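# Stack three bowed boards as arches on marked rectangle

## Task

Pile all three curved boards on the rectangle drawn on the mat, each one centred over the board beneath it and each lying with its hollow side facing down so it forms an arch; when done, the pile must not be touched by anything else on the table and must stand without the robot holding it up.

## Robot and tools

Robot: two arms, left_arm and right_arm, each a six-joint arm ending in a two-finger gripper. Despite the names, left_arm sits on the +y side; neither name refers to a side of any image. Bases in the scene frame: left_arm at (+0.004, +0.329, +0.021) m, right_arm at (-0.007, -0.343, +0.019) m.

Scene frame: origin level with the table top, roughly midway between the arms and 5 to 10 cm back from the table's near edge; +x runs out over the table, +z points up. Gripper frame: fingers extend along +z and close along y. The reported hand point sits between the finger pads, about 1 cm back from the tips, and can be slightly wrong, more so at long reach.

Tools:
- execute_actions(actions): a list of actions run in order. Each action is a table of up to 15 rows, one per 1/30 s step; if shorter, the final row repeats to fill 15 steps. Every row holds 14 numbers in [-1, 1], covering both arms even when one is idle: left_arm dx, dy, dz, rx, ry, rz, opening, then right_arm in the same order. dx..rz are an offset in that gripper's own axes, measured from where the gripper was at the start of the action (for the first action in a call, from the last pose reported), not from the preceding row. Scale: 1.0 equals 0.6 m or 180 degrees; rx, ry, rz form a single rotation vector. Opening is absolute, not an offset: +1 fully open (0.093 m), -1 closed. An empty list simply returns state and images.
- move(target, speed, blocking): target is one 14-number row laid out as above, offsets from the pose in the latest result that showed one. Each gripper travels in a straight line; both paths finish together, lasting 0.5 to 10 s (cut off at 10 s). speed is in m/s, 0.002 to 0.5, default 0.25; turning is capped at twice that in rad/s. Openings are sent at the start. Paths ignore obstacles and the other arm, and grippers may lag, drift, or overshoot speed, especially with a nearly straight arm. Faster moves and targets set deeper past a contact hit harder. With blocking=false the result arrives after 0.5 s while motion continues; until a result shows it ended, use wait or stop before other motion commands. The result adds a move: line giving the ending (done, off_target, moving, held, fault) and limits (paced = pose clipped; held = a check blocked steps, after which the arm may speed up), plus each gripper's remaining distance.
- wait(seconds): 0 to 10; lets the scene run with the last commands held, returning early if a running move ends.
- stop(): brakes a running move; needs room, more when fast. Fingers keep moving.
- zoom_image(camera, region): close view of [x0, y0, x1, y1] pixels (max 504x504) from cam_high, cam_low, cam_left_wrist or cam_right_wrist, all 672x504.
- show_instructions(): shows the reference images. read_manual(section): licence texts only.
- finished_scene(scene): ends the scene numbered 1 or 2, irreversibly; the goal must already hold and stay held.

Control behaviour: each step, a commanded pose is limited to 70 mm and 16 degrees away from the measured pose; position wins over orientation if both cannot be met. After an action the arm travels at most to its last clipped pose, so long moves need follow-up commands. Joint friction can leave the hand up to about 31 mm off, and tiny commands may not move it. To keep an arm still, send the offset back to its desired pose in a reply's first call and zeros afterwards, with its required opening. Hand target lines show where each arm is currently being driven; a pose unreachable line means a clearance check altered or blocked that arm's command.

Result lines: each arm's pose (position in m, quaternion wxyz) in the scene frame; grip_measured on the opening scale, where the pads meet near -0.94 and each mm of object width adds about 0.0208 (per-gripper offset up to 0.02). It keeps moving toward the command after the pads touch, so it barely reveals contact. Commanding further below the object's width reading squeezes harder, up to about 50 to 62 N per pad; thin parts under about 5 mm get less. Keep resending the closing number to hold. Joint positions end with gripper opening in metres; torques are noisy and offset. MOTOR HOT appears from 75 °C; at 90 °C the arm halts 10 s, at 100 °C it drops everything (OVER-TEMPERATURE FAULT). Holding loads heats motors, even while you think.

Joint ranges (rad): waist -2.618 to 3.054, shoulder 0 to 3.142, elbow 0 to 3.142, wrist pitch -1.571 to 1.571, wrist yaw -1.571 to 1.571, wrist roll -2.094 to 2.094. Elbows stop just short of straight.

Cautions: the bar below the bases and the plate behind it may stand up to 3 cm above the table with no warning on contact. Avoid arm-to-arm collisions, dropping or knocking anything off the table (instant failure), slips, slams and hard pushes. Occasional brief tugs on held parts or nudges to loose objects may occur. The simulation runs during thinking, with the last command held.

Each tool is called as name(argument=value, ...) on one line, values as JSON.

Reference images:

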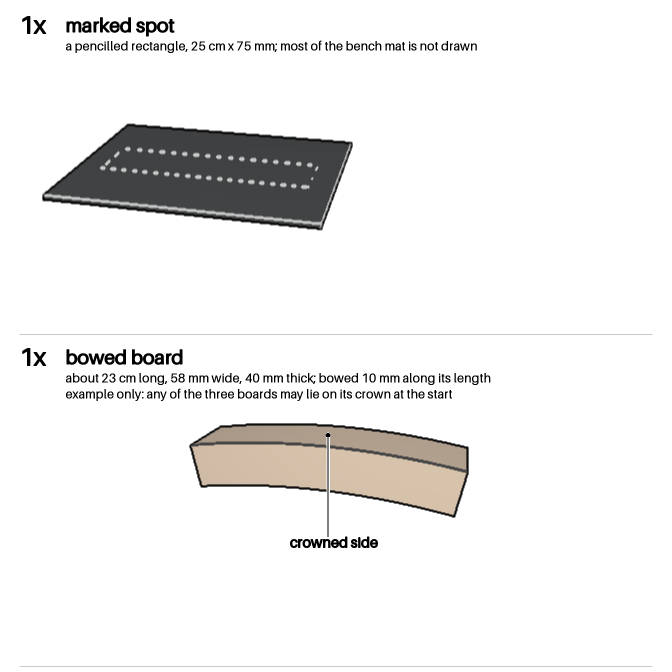

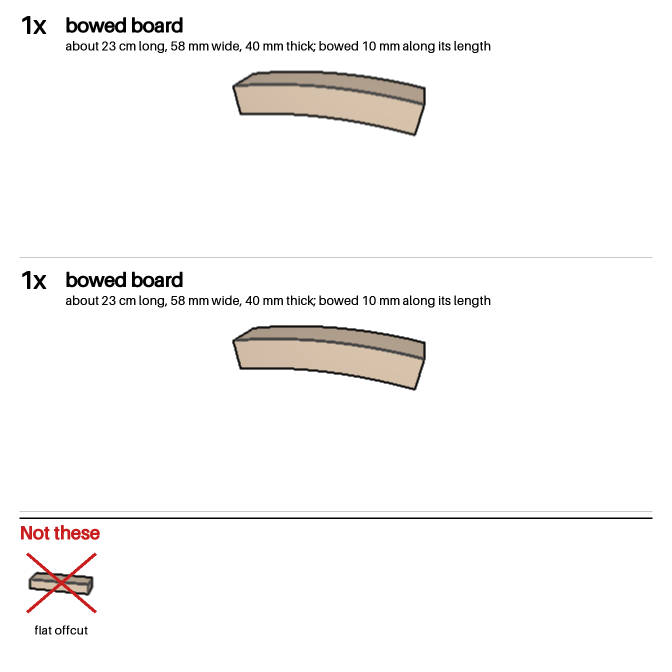

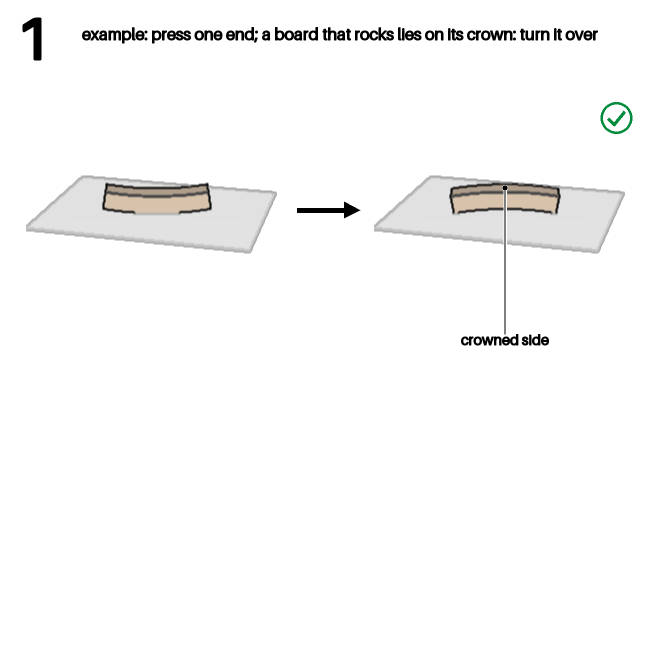

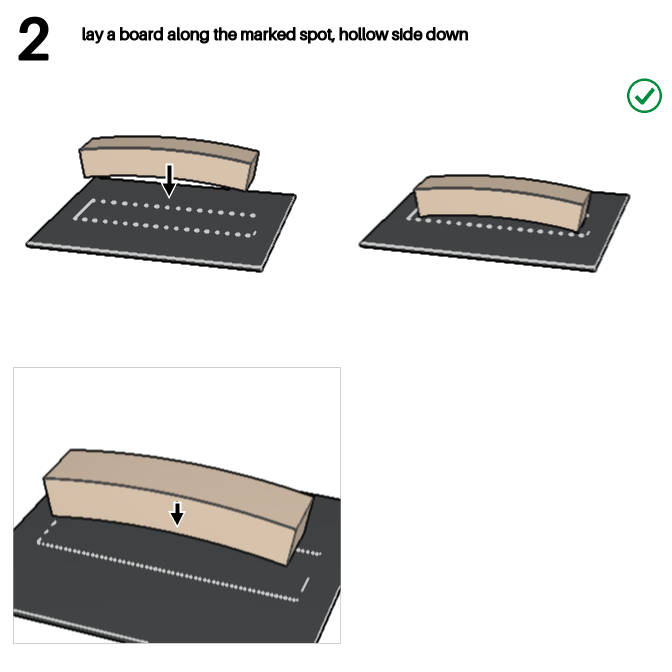

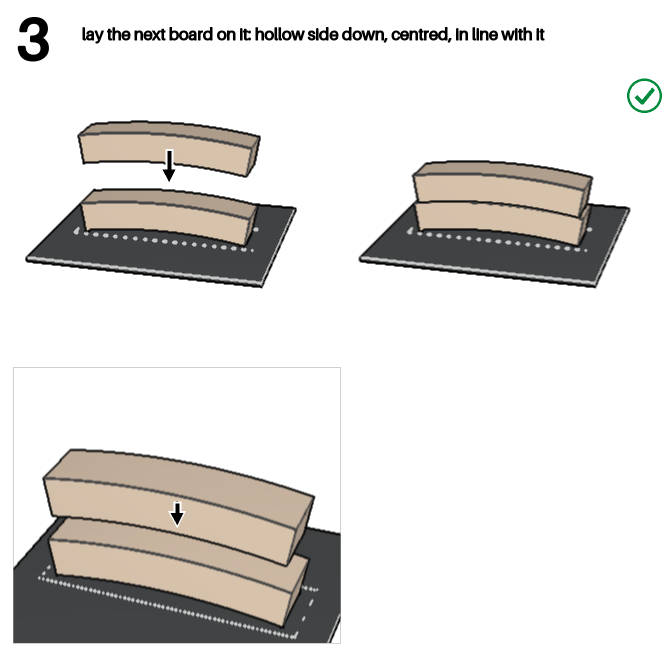

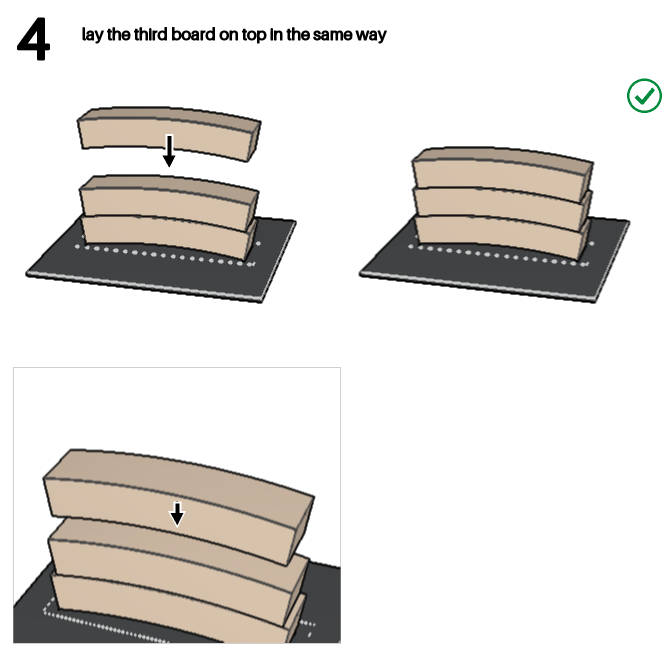

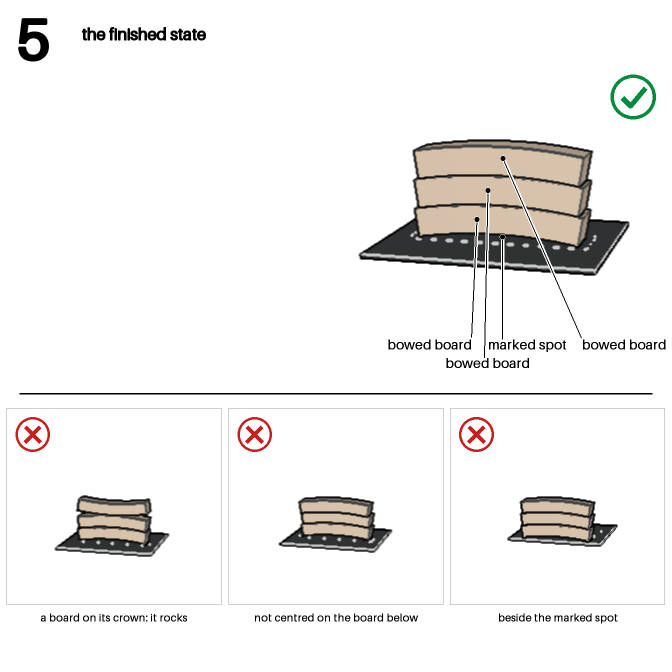

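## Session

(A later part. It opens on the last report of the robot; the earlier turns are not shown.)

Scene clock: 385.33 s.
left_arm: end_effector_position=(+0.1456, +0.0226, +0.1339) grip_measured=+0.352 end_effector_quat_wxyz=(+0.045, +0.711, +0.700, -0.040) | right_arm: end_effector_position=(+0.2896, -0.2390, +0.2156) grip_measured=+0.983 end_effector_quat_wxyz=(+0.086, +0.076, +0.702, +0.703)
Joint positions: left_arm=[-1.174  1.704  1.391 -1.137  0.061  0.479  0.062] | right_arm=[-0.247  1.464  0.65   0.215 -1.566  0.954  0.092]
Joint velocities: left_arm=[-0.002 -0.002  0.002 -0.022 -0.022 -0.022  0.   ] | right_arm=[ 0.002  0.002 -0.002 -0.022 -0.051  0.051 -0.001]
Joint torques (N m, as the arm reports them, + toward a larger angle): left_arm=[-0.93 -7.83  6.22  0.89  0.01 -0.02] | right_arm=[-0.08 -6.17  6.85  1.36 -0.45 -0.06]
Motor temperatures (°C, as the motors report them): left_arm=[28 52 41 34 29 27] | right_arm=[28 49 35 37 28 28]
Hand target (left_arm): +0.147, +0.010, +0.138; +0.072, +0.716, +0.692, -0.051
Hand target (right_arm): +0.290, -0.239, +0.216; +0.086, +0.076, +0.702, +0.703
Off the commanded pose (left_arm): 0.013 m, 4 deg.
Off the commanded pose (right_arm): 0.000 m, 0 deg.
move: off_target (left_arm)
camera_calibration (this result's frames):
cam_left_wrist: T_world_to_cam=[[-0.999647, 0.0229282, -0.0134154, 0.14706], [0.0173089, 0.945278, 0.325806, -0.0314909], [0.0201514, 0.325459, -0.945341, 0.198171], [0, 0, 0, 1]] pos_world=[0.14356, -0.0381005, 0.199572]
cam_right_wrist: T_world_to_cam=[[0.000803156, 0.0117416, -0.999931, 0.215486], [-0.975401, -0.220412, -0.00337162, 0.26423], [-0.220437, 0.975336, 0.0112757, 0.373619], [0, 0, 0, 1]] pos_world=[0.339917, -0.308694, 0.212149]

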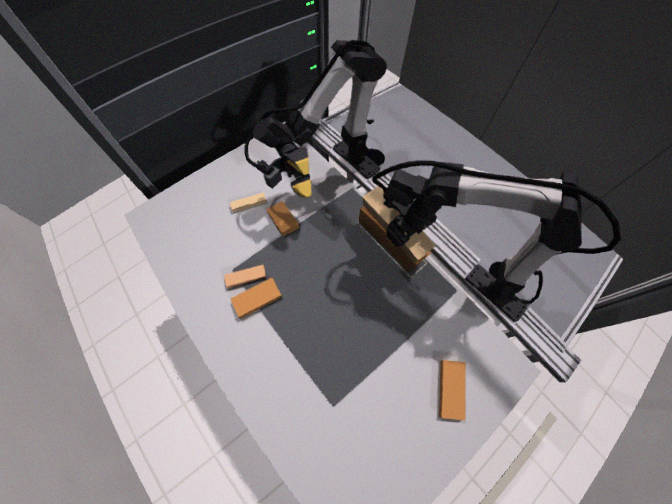

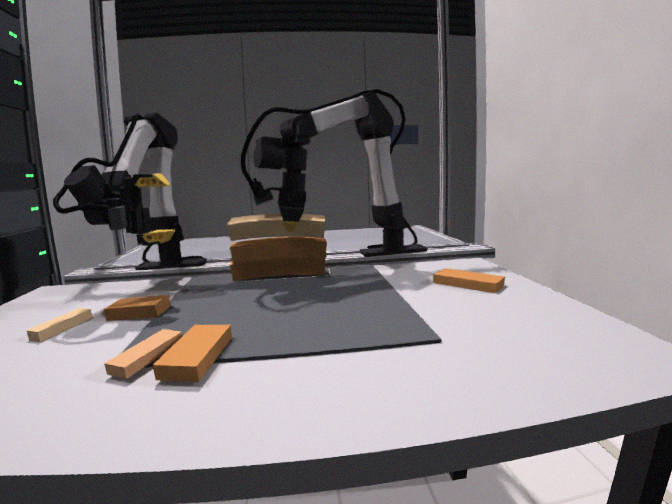

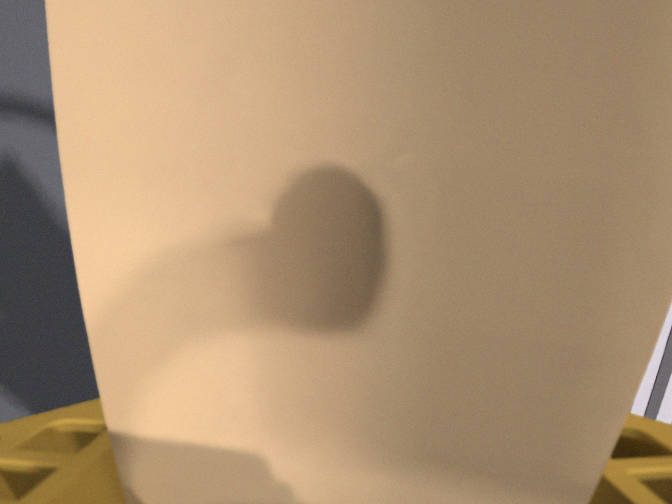

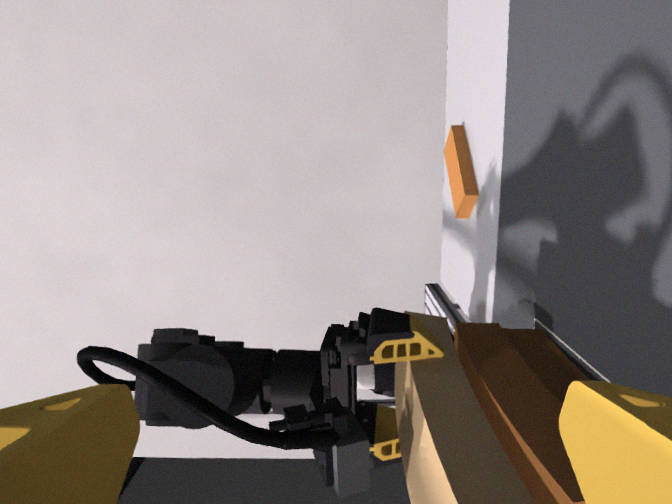

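move(target=[0.0,-0.013,-0.004,0,0,-0.012,-0.2,0,0,0,0,0,0,1], speed=0.03)

zoom_image(camera="cam_low", region=[200,190,360,300])

zoom_image(camera="cam_high", region=[330,170,470,300])

Scene clock: 389.40 s.
left_arm: end_effector_position=(+0.1419, +0.0239, +0.1317) grip_measured=+0.352 end_effector_quat_wxyz=(+0.037, +0.697, +0.715, -0.036) | right_arm: end_effector_position=(+0.2896, -0.2390, +0.2156) grip_measured=+0.983 end_effector_quat_wxyz=(+0.086, +0.076, +0.702, +0.703)
Joint positions: left_arm=[-1.185  1.71   1.391 -1.148  0.055  0.429  0.062] | right_arm=[-0.247  1.464  0.65   0.215 -1.566  0.954  0.092]
Joint velocities: left_arm=[ 0.007 -0.012  0.002 -0.037  0.007  0.066  0.   ] | right_arm=[ 0.007  0.017 -0.002 -0.022 -0.022 -0.007 -0.   ]
Joint torques (N m, as the arm reports them, + toward a larger angle): left_arm=[-0.79 -8.69  5.68  0.51  0.01 -0.15] | right_arm=[-0.12 -5.97  6.73  1.34 -0.46 -0.03]
Motor temperatures (°C, as the motors report them): left_arm=[28 52 41 34 29 27] | right_arm=[28 48 35 37 28 28]
Hand target (left_arm): +0.138, +0.023, +0.136; +0.044, +0.698, +0.714, -0.041
Hand target (right_arm): +0.290, -0.239, +0.216; +0.086, +0.076, +0.702, +0.703
Off the commanded pose (left_arm): 0.006 m, 1 deg.
Off the commanded pose (right_arm): 0.000 m, 0 deg.
move: done
camera_calibration (this result's frames):
cam_left_wrist: T_world_to_cam=[[-0.999845, -0.0167049, -0.0054731, 0.143207], [-0.0175691, 0.939396, 0.342384, -0.0289949], [-0.000578074, 0.342427, -0.939544, 0.197565], [0, 0, 0, 1]] pos_world=[0.14279, -0.0380218, 0.196332]
cam_right_wrist: T_world_to_cam=[[0.000803156, 0.0117416, -0.999931, 0.215486], [-0.975401, -0.220412, -0.00337162, 0.26423], [-0.220437, 0.975336, 0.0112757, 0.373619], [0, 0, 0, 1]] pos_world=[0.339917, -0.308694, 0.212149]

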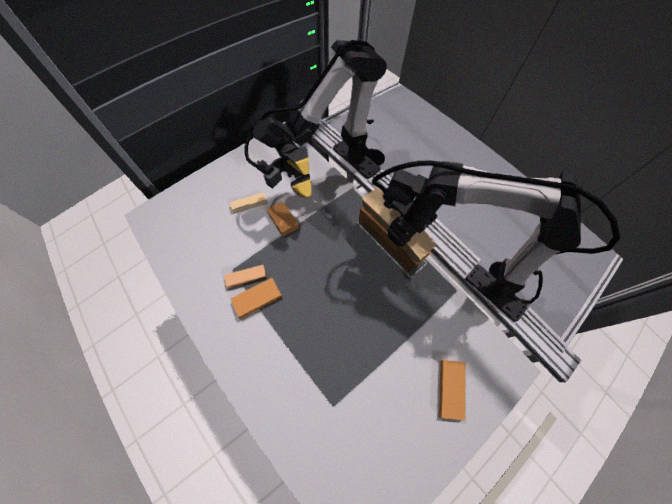

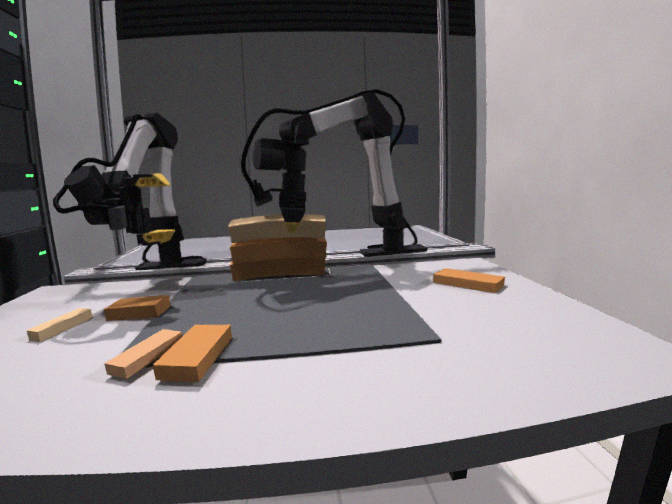

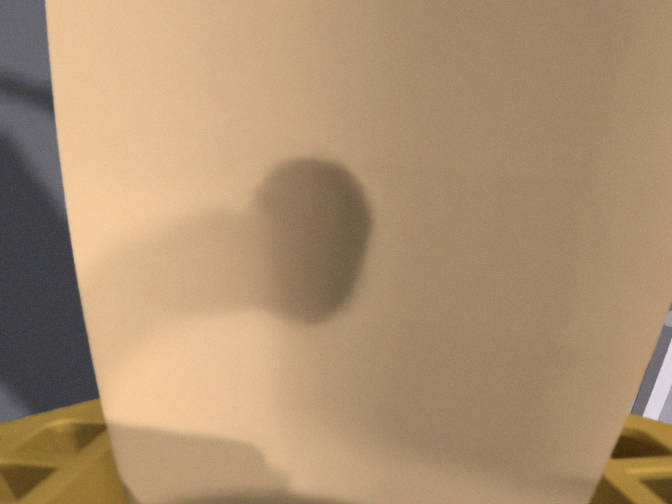

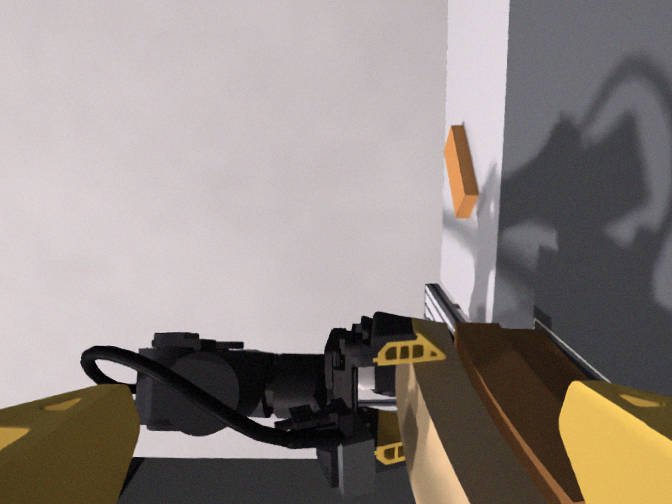

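Region (200, 190, 360, 300) of cam_low's 672x504 image, scaled by 3.150, with more detail than that image has; it fills the top 346 rows of this view, and the rest is white.

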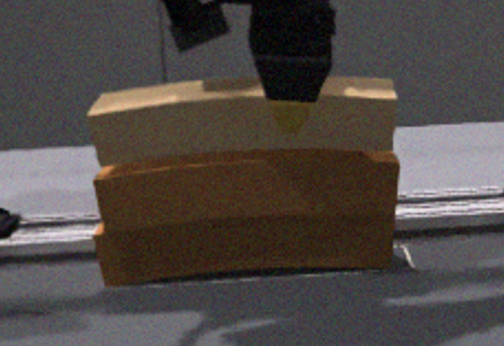

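Region (330, 170, 470, 300) of cam_high's 672x504 image, scaled by 3.600, with more detail than that image has; it fills the top 468 rows of this view, and the rest is white.

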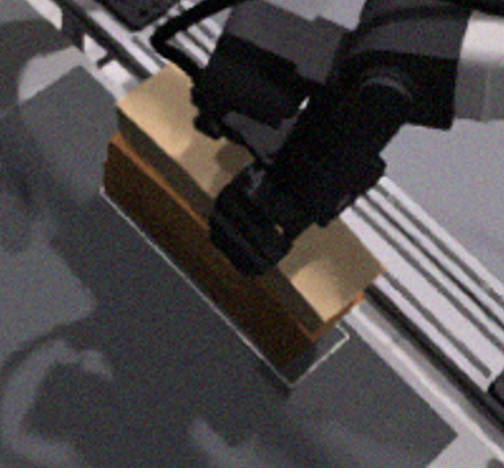

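Within ~3 mm. Lower slightly and release.

execute_actions(actions=[[[0.008,0,0.008,0,0,0,-0.2,0,0,0,0,0,0,1]],[[0,0,0,0,0,0,0.8,0,0,0,0,0,0,1]],[[0,0,0,0,0,0,0.8,0,0,0,0,0,0,1]]])

move(target=[0.03,0,-0.1,0,0,0,0.8,0,0,0,0,0,0,1], speed=0.12)

move(target=[0.25,0.1,0,0,0,0,0.8,0,0,0,0,0,0,1])

zoom_image(camera="cam_low", region=[200,190,360,300])

zoom_image(camera="cam_high", region=[330,170,470,300])

Scene clock: 394.43 s.
left_arm: end_effector_position=(+0.1385, +0.0315, +0.1224) grip_measured=+0.798 end_effector_quat_wxyz=(+0.022, +0.697, +0.716, -0.030) | right_arm: end_effector_position=(+0.2896, -0.2390, +0.2156) grip_measured=+0.983 end_effector_quat_wxyz=(+0.086, +0.076, +0.702, +0.703)
Joint positions: left_arm=[-1.185  1.71   1.356 -1.144  0.054  0.429  0.084] | right_arm=[-0.247  1.464  0.65   0.215 -1.566  0.954  0.092]
Joint velocities: left_arm=[ 0.007  0.002 -0.007 -0.007 -0.051  0.007  0.001] | right_arm=[ 0.027 -0.017 -0.017 -0.022  0.022 -0.007  0.   ]
Joint torques (N m, as the arm reports them, + toward a larger angle): left_arm=[-0.05 -7.13  6.04  0.39 -0.03 -0.07] | right_arm=[-0.21 -5.95  6.67  1.33 -0.45 -0.07]
Motor temperatures (°C, as the motors report them): left_arm=[28 52 41 33 29 27] | right_arm=[28 47 35 37 28 28]
Hand target (left_arm): +0.138, +0.032, +0.122; +0.022, +0.697, +0.716, -0.030
Hand target (right_arm): +0.290, -0.239, +0.216; +0.086, +0.076, +0.702, +0.703
Off the commanded pose (left_arm): 0.000 m, 0 deg.
Off the commanded pose (right_arm): 0.000 m, 0 deg.
camera_calibration (this result's frames):
cam_left_wrist: T_world_to_cam=[[-0.99983, -0.0171852, 0.00665366, 0.138386], [-0.0135184, 0.929347, 0.36896, -0.036569], [-0.0125242, 0.368807, -0.929422, 0.185786], [0, 0, 0, 1]] pos_world=[0.140195, -0.0321558, 0.185245]
cam_right_wrist: T_world_to_cam=[[0.000803156, 0.0117416, -0.999931, 0.215486], [-0.975401, -0.220412, -0.00337162, 0.26423], [-0.220437, 0.975336, 0.0112757, 0.373619], [0, 0, 0, 1]] pos_world=[0.339917, -0.308694, 0.212149]

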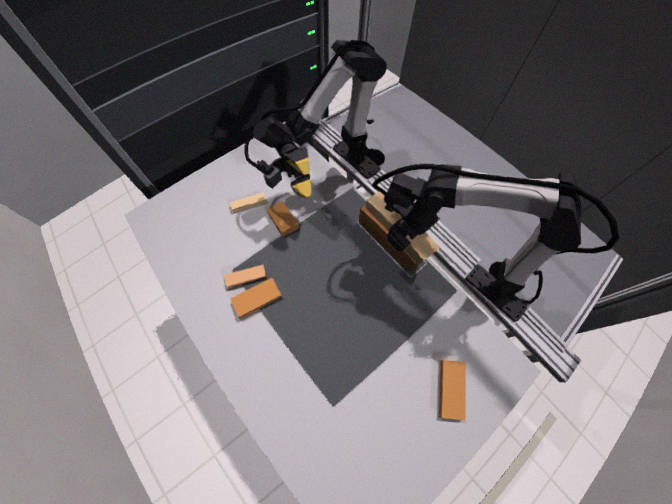

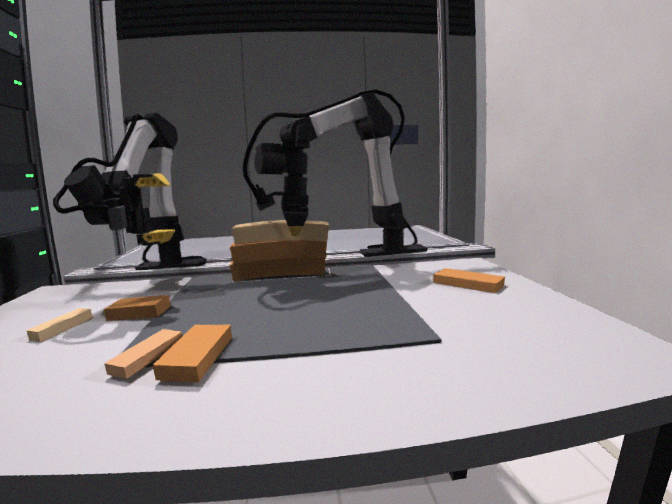

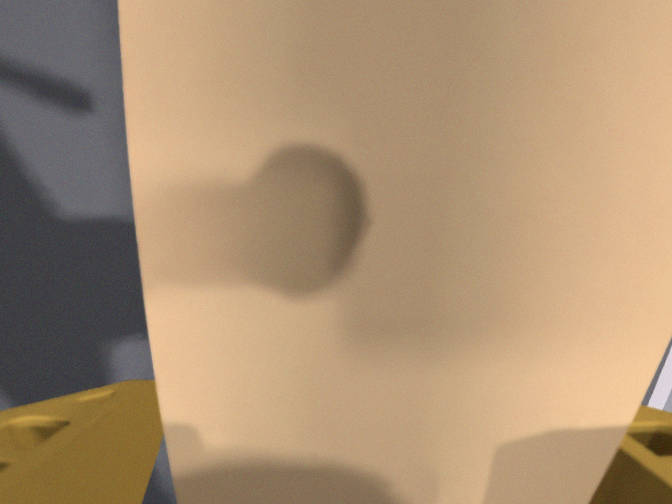

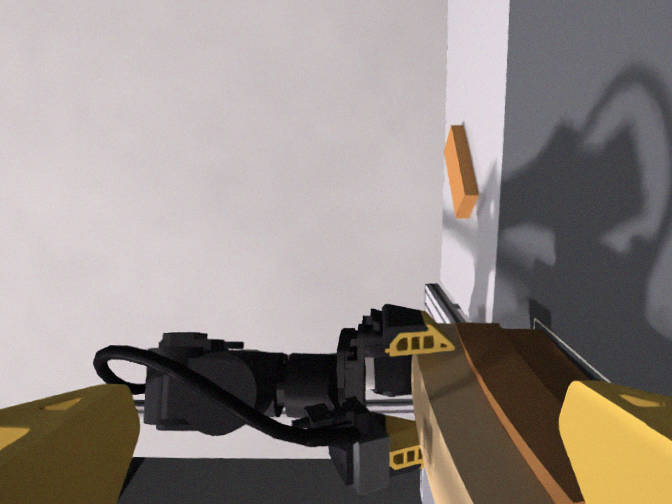

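Scene clock: 395.53 s.
left_arm: end_effector_position=(+0.1358, +0.0519, +0.1708) grip_measured=+0.798 end_effector_quat_wxyz=(+0.015, +0.700, +0.714, -0.027) | right_arm: end_effector_position=(+0.2896, -0.2390, +0.2156) grip_measured=+0.983 end_effector_quat_wxyz=(+0.086, +0.076, +0.702, +0.703)
Joint positions: left_arm=[-1.161  1.645  1.476 -1.345  0.054  0.46   0.084] | right_arm=[-0.247  1.464  0.65   0.215 -1.566  0.954  0.092]
Joint velocities: left_arm=[ 0.007  0.002 -0.002  0.007  0.022 -0.037  0.001] | right_arm=[-0.017  0.002  0.007  0.037 -0.022  0.007 -0.   ]
Joint torques (N m, as the arm reports them, + toward a larger angle): left_arm=[ 1.03 -7.46  7.79  0.24  0.02 -0.03] | right_arm=[-0.47 -6.04  6.68  1.32 -0.51 -0.08]
Motor temperatures (°C, as the motors report them): left_arm=[28 52 41 33 29 27] | right_arm=[28 47 35 37 28 28]
Hand target (left_arm): +0.139, +0.054, +0.180; +0.023, +0.697, +0.716, -0.031
Hand target (right_arm): +0.290, -0.239, +0.216; +0.086, +0.076, +0.702, +0.703
Off the commanded pose (left_arm): 0.011 m, 1 deg.
Off the commanded pose (right_arm): 0.000 m, 0 deg.
move: off_target (left_arm)
camera_calibration (this result's frames):
cam_left_wrist: T_world_to_cam=[[-0.999879, -0.0103444, 0.0116043, 0.134584], [-0.00512155, 0.923993, 0.382374, -0.0765387], [-0.0146777, 0.382269, -0.923935, 0.221823], [0, 0, 0, 1]] pos_world=[0.137432, -0.0126826, 0.232655]
cam_right_wrist: T_world_to_cam=[[0.000803156, 0.0117416, -0.999931, 0.215486], [-0.975401, -0.220412, -0.00337162, 0.26423], [-0.220437, 0.975336, 0.0112757, 0.373619], [0, 0, 0, 1]] pos_world=[0.339917, -0.308694, 0.212149]

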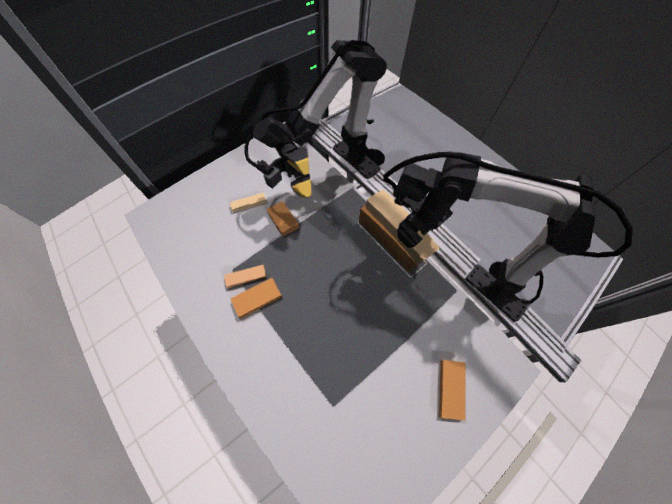

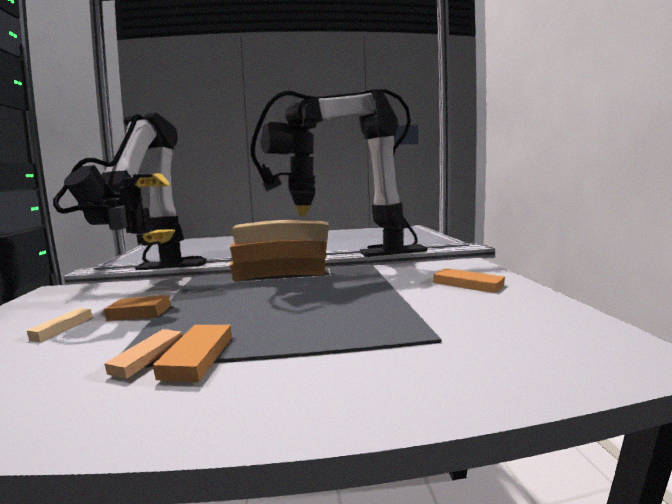

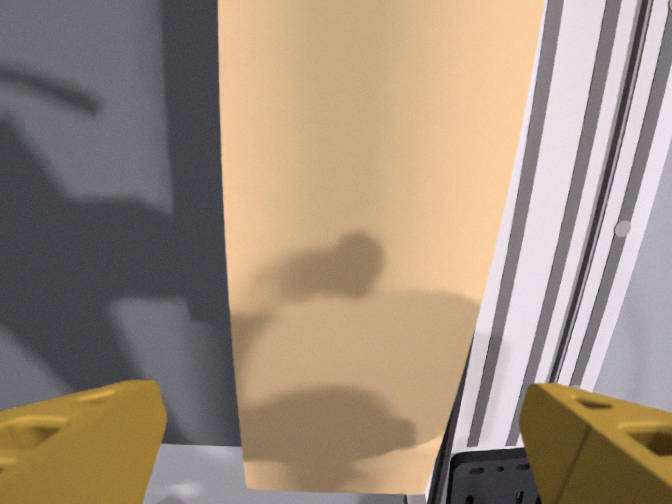

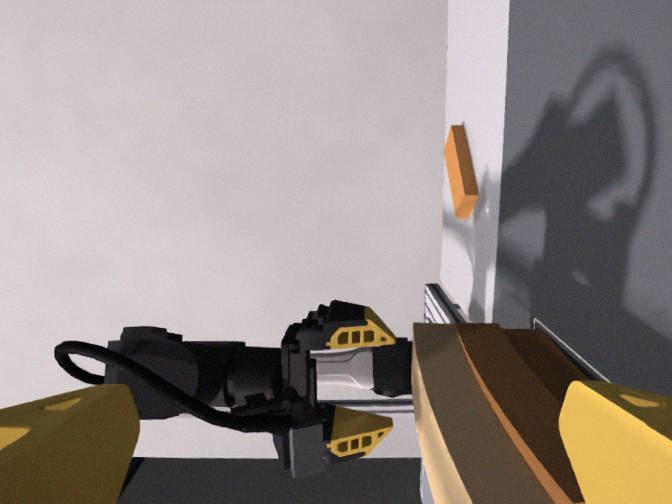

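Scene clock: 396.87 s.
left_arm: end_effector_position=(+0.1957, +0.1975, +0.1600) grip_measured=+0.798 end_effector_quat_wxyz=(+0.018, +0.701, +0.712, -0.026) | right_arm: end_effector_position=(+0.2896, -0.2390, +0.2156) grip_measured=+0.983 end_effector_quat_wxyz=(+0.086, +0.076, +0.702, +0.703)
Joint positions: left_arm=[-0.608  1.394  1.186 -1.339  0.074  1.018  0.084] | right_arm=[-0.247  1.464  0.65   0.215 -1.566  0.954  0.092]
Joint velocities: left_arm=[-0.007  0.002  0.002 -0.051  0.007  0.022  0.001] | right_arm=[ 0.002 -0.007  0.012  0.037 -0.037 -0.081  0.   ]
Joint torques (N m, as the arm reports them, + toward a larger angle): left_arm=[ 1.06 -5.64  4.68  0.26  0.13 -0.02] | right_arm=[-0.11 -6.04  6.9   1.35 -0.44 -0.05]
Motor temperatures (°C, as the motors report them): left_arm=[28 51 41 33 29 27] | right_arm=[28 47 35 37 28 28]
Hand target (left_arm): +0.191, +0.202, +0.159; +0.014, +0.700, +0.714, -0.031
Hand target (right_arm): +0.290, -0.239, +0.216; +0.086, +0.076, +0.702, +0.703
Off the commanded pose (left_arm): 0.006 m, 0 deg.
Off the commanded pose (right_arm): 0.000 m, 0 deg.
move: done
camera_calibration (this result's frames):
cam_left_wrist: T_world_to_cam=[[-0.999958, -0.0061303, 0.00680658, 0.196067], [-0.00307318, 0.924502, 0.381165, -0.20696], [-0.00862935, 0.381128, -0.924482, 0.156235], [0, 0, 0, 1]] pos_world=[0.196771, 0.132991, 0.221987]
cam_right_wrist: T_world_to_cam=[[0.000803156, 0.0117416, -0.999931, 0.215486], [-0.975401, -0.220412, -0.00337162, 0.26423], [-0.220437, 0.975336, 0.0112757, 0.373619], [0, 0, 0, 1]] pos_world=[0.339917, -0.308694, 0.212149]

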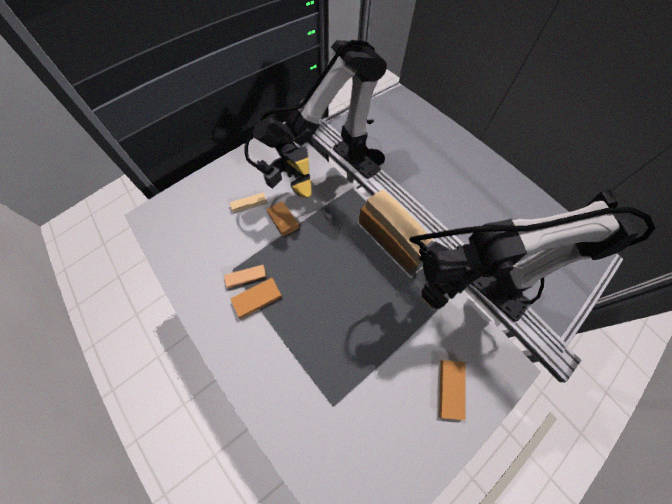

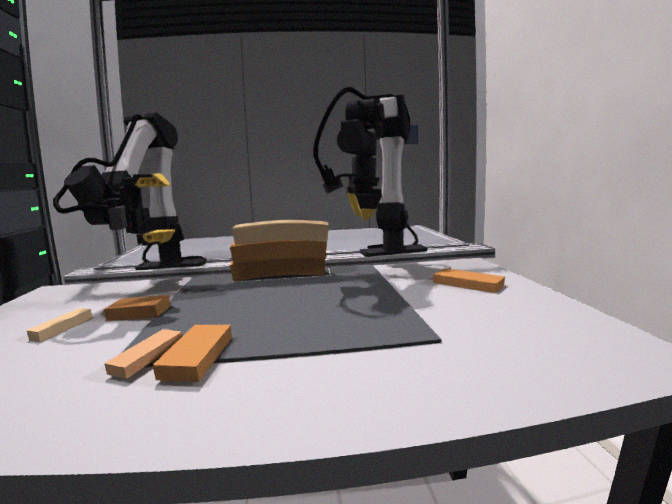

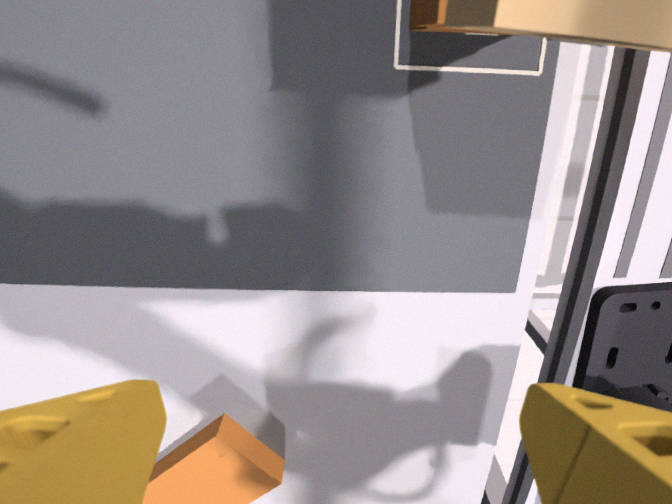

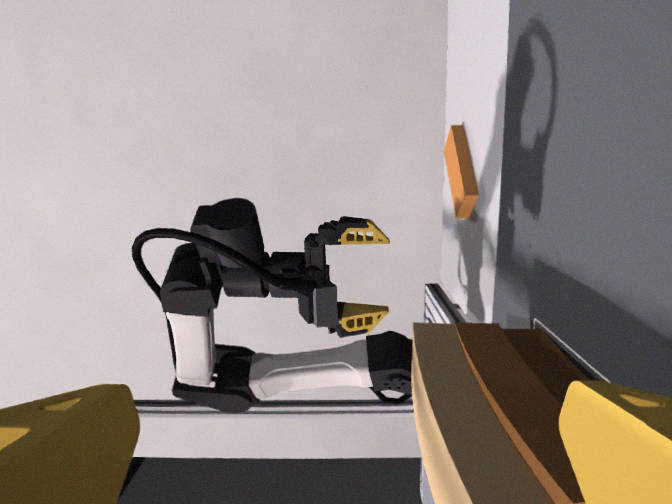

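Region (200, 190, 360, 300) of cam_low's 672x504 image, scaled by 3.150, with more detail than that image has; it fills the top 346 rows of this view, and the rest is white.

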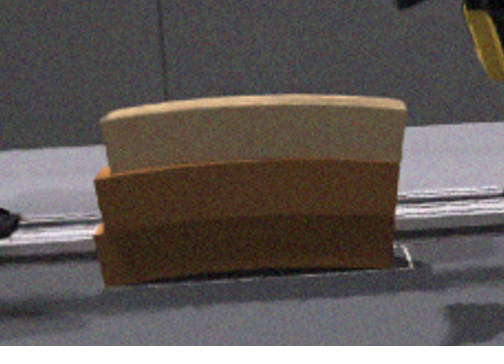

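Region (330, 170, 470, 300) of cam_high's 672x504 image, scaled by 3.600, with more detail than that image has; it fills the top 468 rows of this view, and the rest is white.

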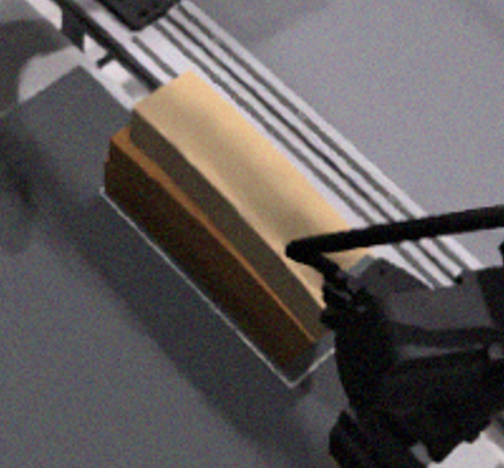

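move(target=[-0.33,-0.085,-0.035,-0.01,0,0,1,0,0,0,0,0,0,1], speed=0.2)

move(target=[-0.01,0,0.075,0,0,0,1,0,0,0,0,0,0,1], speed=0.08)

Scene clock: 401.03 s.
left_arm: end_effector_position=(+0.1502, +0.0010, +0.1912) grip_measured=+1.000 end_effector_quat_wxyz=(+0.030, +0.702, +0.711, -0.015) | right_arm: end_effector_position=(+0.2896, -0.2390, +0.2156) grip_measured=+0.983 end_effector_quat_wxyz=(+0.086, +0.076, +0.702, +0.703)
Joint positions: left_arm=[-1.207  1.84   1.79  -1.442  0.02   0.421  0.093] | right_arm=[-0.247  1.464  0.65   0.215 -1.566  0.954  0.092]
Joint velocities: left_arm=[-0.007 -0.012  0.027 -0.066 -0.081  0.007  0.   ] | right_arm=[-0.007 -0.007 -0.007  0.022  0.022 -0.051  0.   ]
Joint torques (N m, as the arm reports them, + toward a larger angle): left_arm=[-0.48 -7.53  7.75  0.31 -0.13 -0.17] | right_arm=[-0.14 -6.    6.72  1.35 -0.47 -0.06]
Motor temperatures (°C, as the motors report them): left_arm=[28 51 41 33 29 27] | right_arm=[28 46 35 37 28 28]
Hand target (left_arm): +0.150, +0.001, +0.195; +0.030, +0.701, +0.712, -0.011
Hand target (right_arm): +0.290, -0.239, +0.216; +0.086, +0.076, +0.702, +0.703
Off the commanded pose (left_arm): 0.003 m, 0 deg.
Off the commanded pose (right_arm): 0.000 m, 0 deg.
move: done
camera_calibration (this result's frames):
cam_left_wrist: T_world_to_cam=[[-0.999645, -0.00515933, -0.0261432, 0.155403], [-0.0146621, 0.925709, 0.377951, -0.035008], [0.022251, 0.3782, -0.925456, 0.255133], [0, 0, 0, 1]] pos_world=[0.149157, -0.0632825, 0.253409]
cam_right_wrist: T_world_to_cam=[[0.000803156, 0.0117416, -0.999931, 0.215486], [-0.975401, -0.220412, -0.00337162, 0.26423], [-0.220437, 0.975336, 0.0112757, 0.373619], [0, 0, 0, 1]] pos_world=[0.339917, -0.308694, 0.212149]

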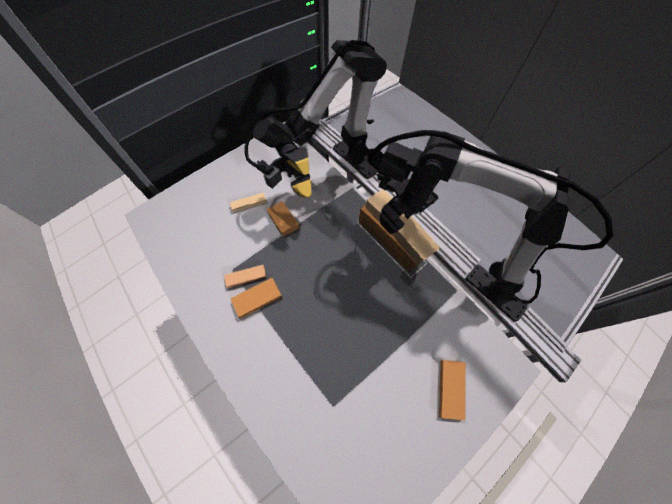

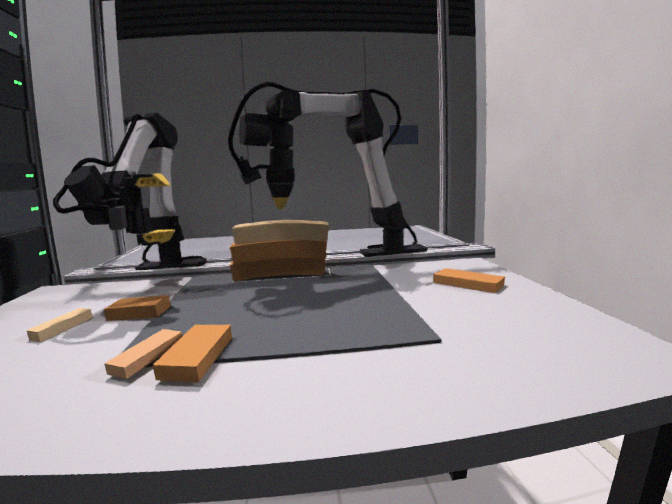

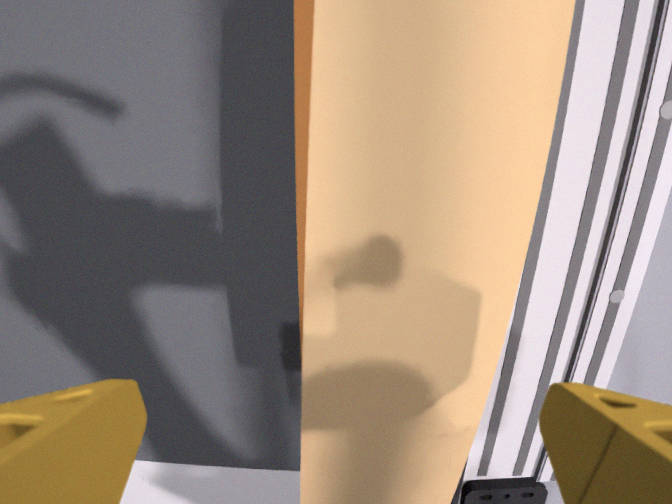

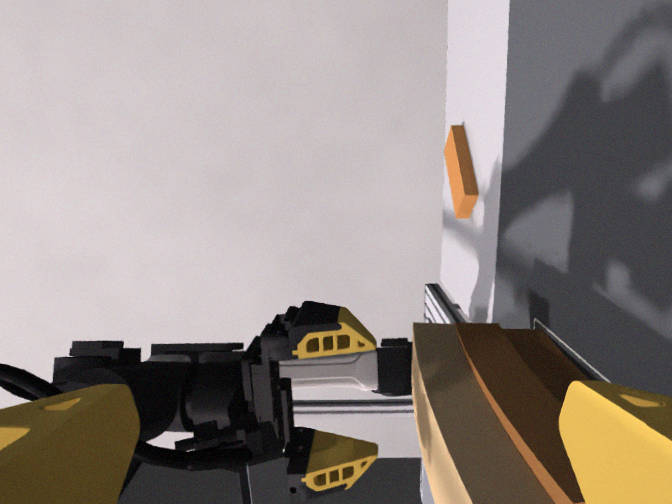

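Scene clock: 401.93 s.
left_arm: end_effector_position=(+0.1512, -0.0010, +0.1539) grip_measured=+1.000 end_effector_quat_wxyz=(+0.023, +0.701, +0.713, -0.014) | right_arm: end_effector_position=(+0.2896, -0.2390, +0.2156) grip_measured=+0.983 end_effector_quat_wxyz=(+0.086, +0.076, +0.702, +0.703)
Joint positions: left_arm=[-1.207  1.848  1.653 -1.312  0.022  0.417  0.093] | right_arm=[-0.247  1.464  0.65   0.215 -1.566  0.954  0.092]
Joint velocities: left_arm=[-0.017 -0.002 -0.007 -0.051 -0.007  0.007  0.   ] | right_arm=[-0.002 -0.002 -0.007  0.022  0.007  0.051  0.   ]
Joint torques (N m, as the arm reports them, + toward a larger angle): left_arm=[-1.01 -7.56  4.7   0.77 -0.04 -0.12] | right_arm=[-0.24 -6.    6.83  1.35 -0.49 -0.1 ]
Motor temperatures (°C, as the motors report them): left_arm=[28 50 40 33 29 27] | right_arm=[28 46 35 37 28 28]
Hand target (left_arm): +0.151, -0.008, +0.147; +0.030, +0.702, +0.711, -0.015
Hand target (right_arm): +0.290, -0.239, +0.216; +0.086, +0.076, +0.702, +0.703
Off the commanded pose (left_arm): 0.010 m, 1 deg.
Off the commanded pose (right_arm): 0.000 m, 0 deg.
move: done
camera_calibration (this result's frames):
cam_left_wrist: T_world_to_cam=[[-0.999817, -0.00871146, -0.0170081, 0.153974], [-0.0146576, 0.920662, 0.390086, -0.020858], [0.0122605, 0.390264, -0.920621, 0.22209], [0, 0, 0, 1]] pos_world=[0.150917, -0.0661292, 0.215216]
cam_right_wrist: T_world_to_cam=[[0.000803156, 0.0117416, -0.999931, 0.215486], [-0.975401, -0.220412, -0.00337162, 0.26423], [-0.220437, 0.975336, 0.0112757, 0.373619], [0, 0, 0, 1]] pos_world=[0.339917, -0.308694, 0.212149]

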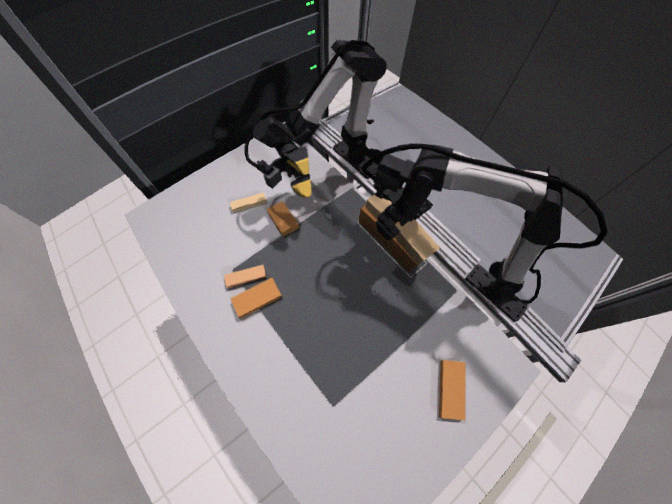

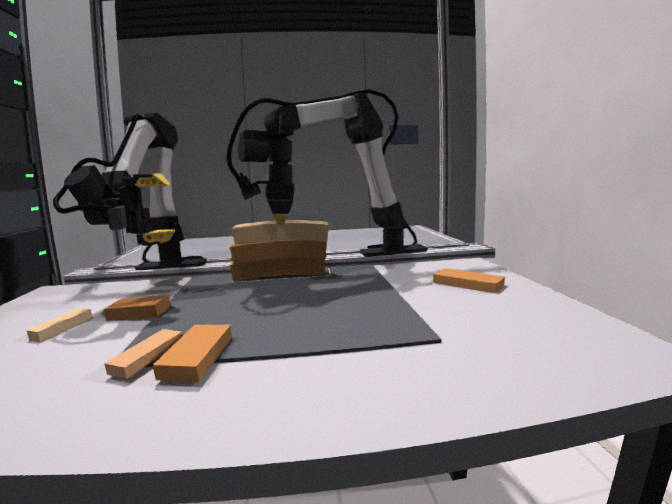

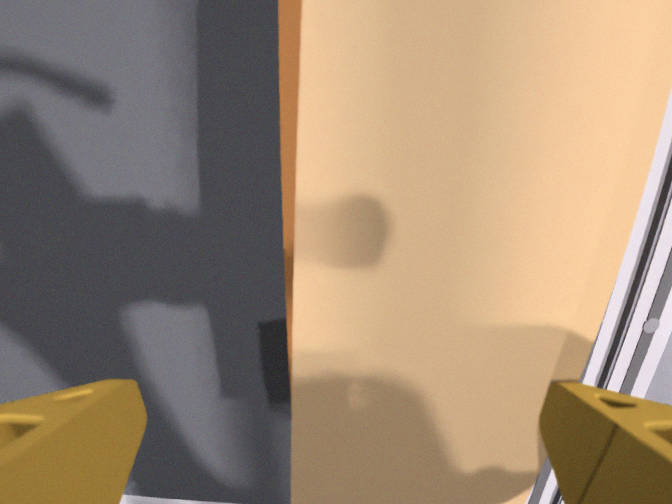

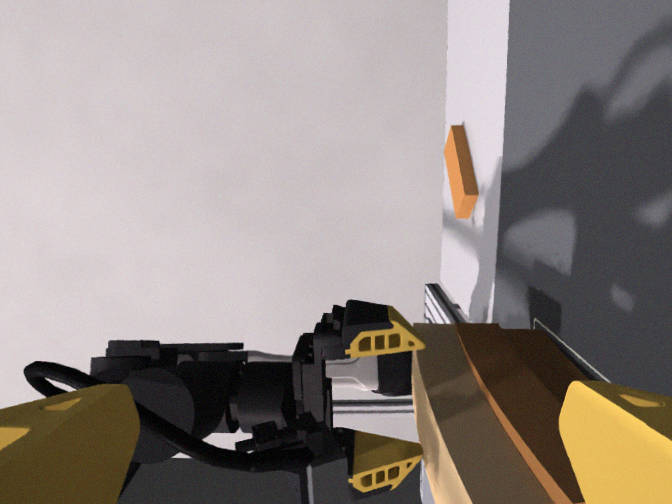

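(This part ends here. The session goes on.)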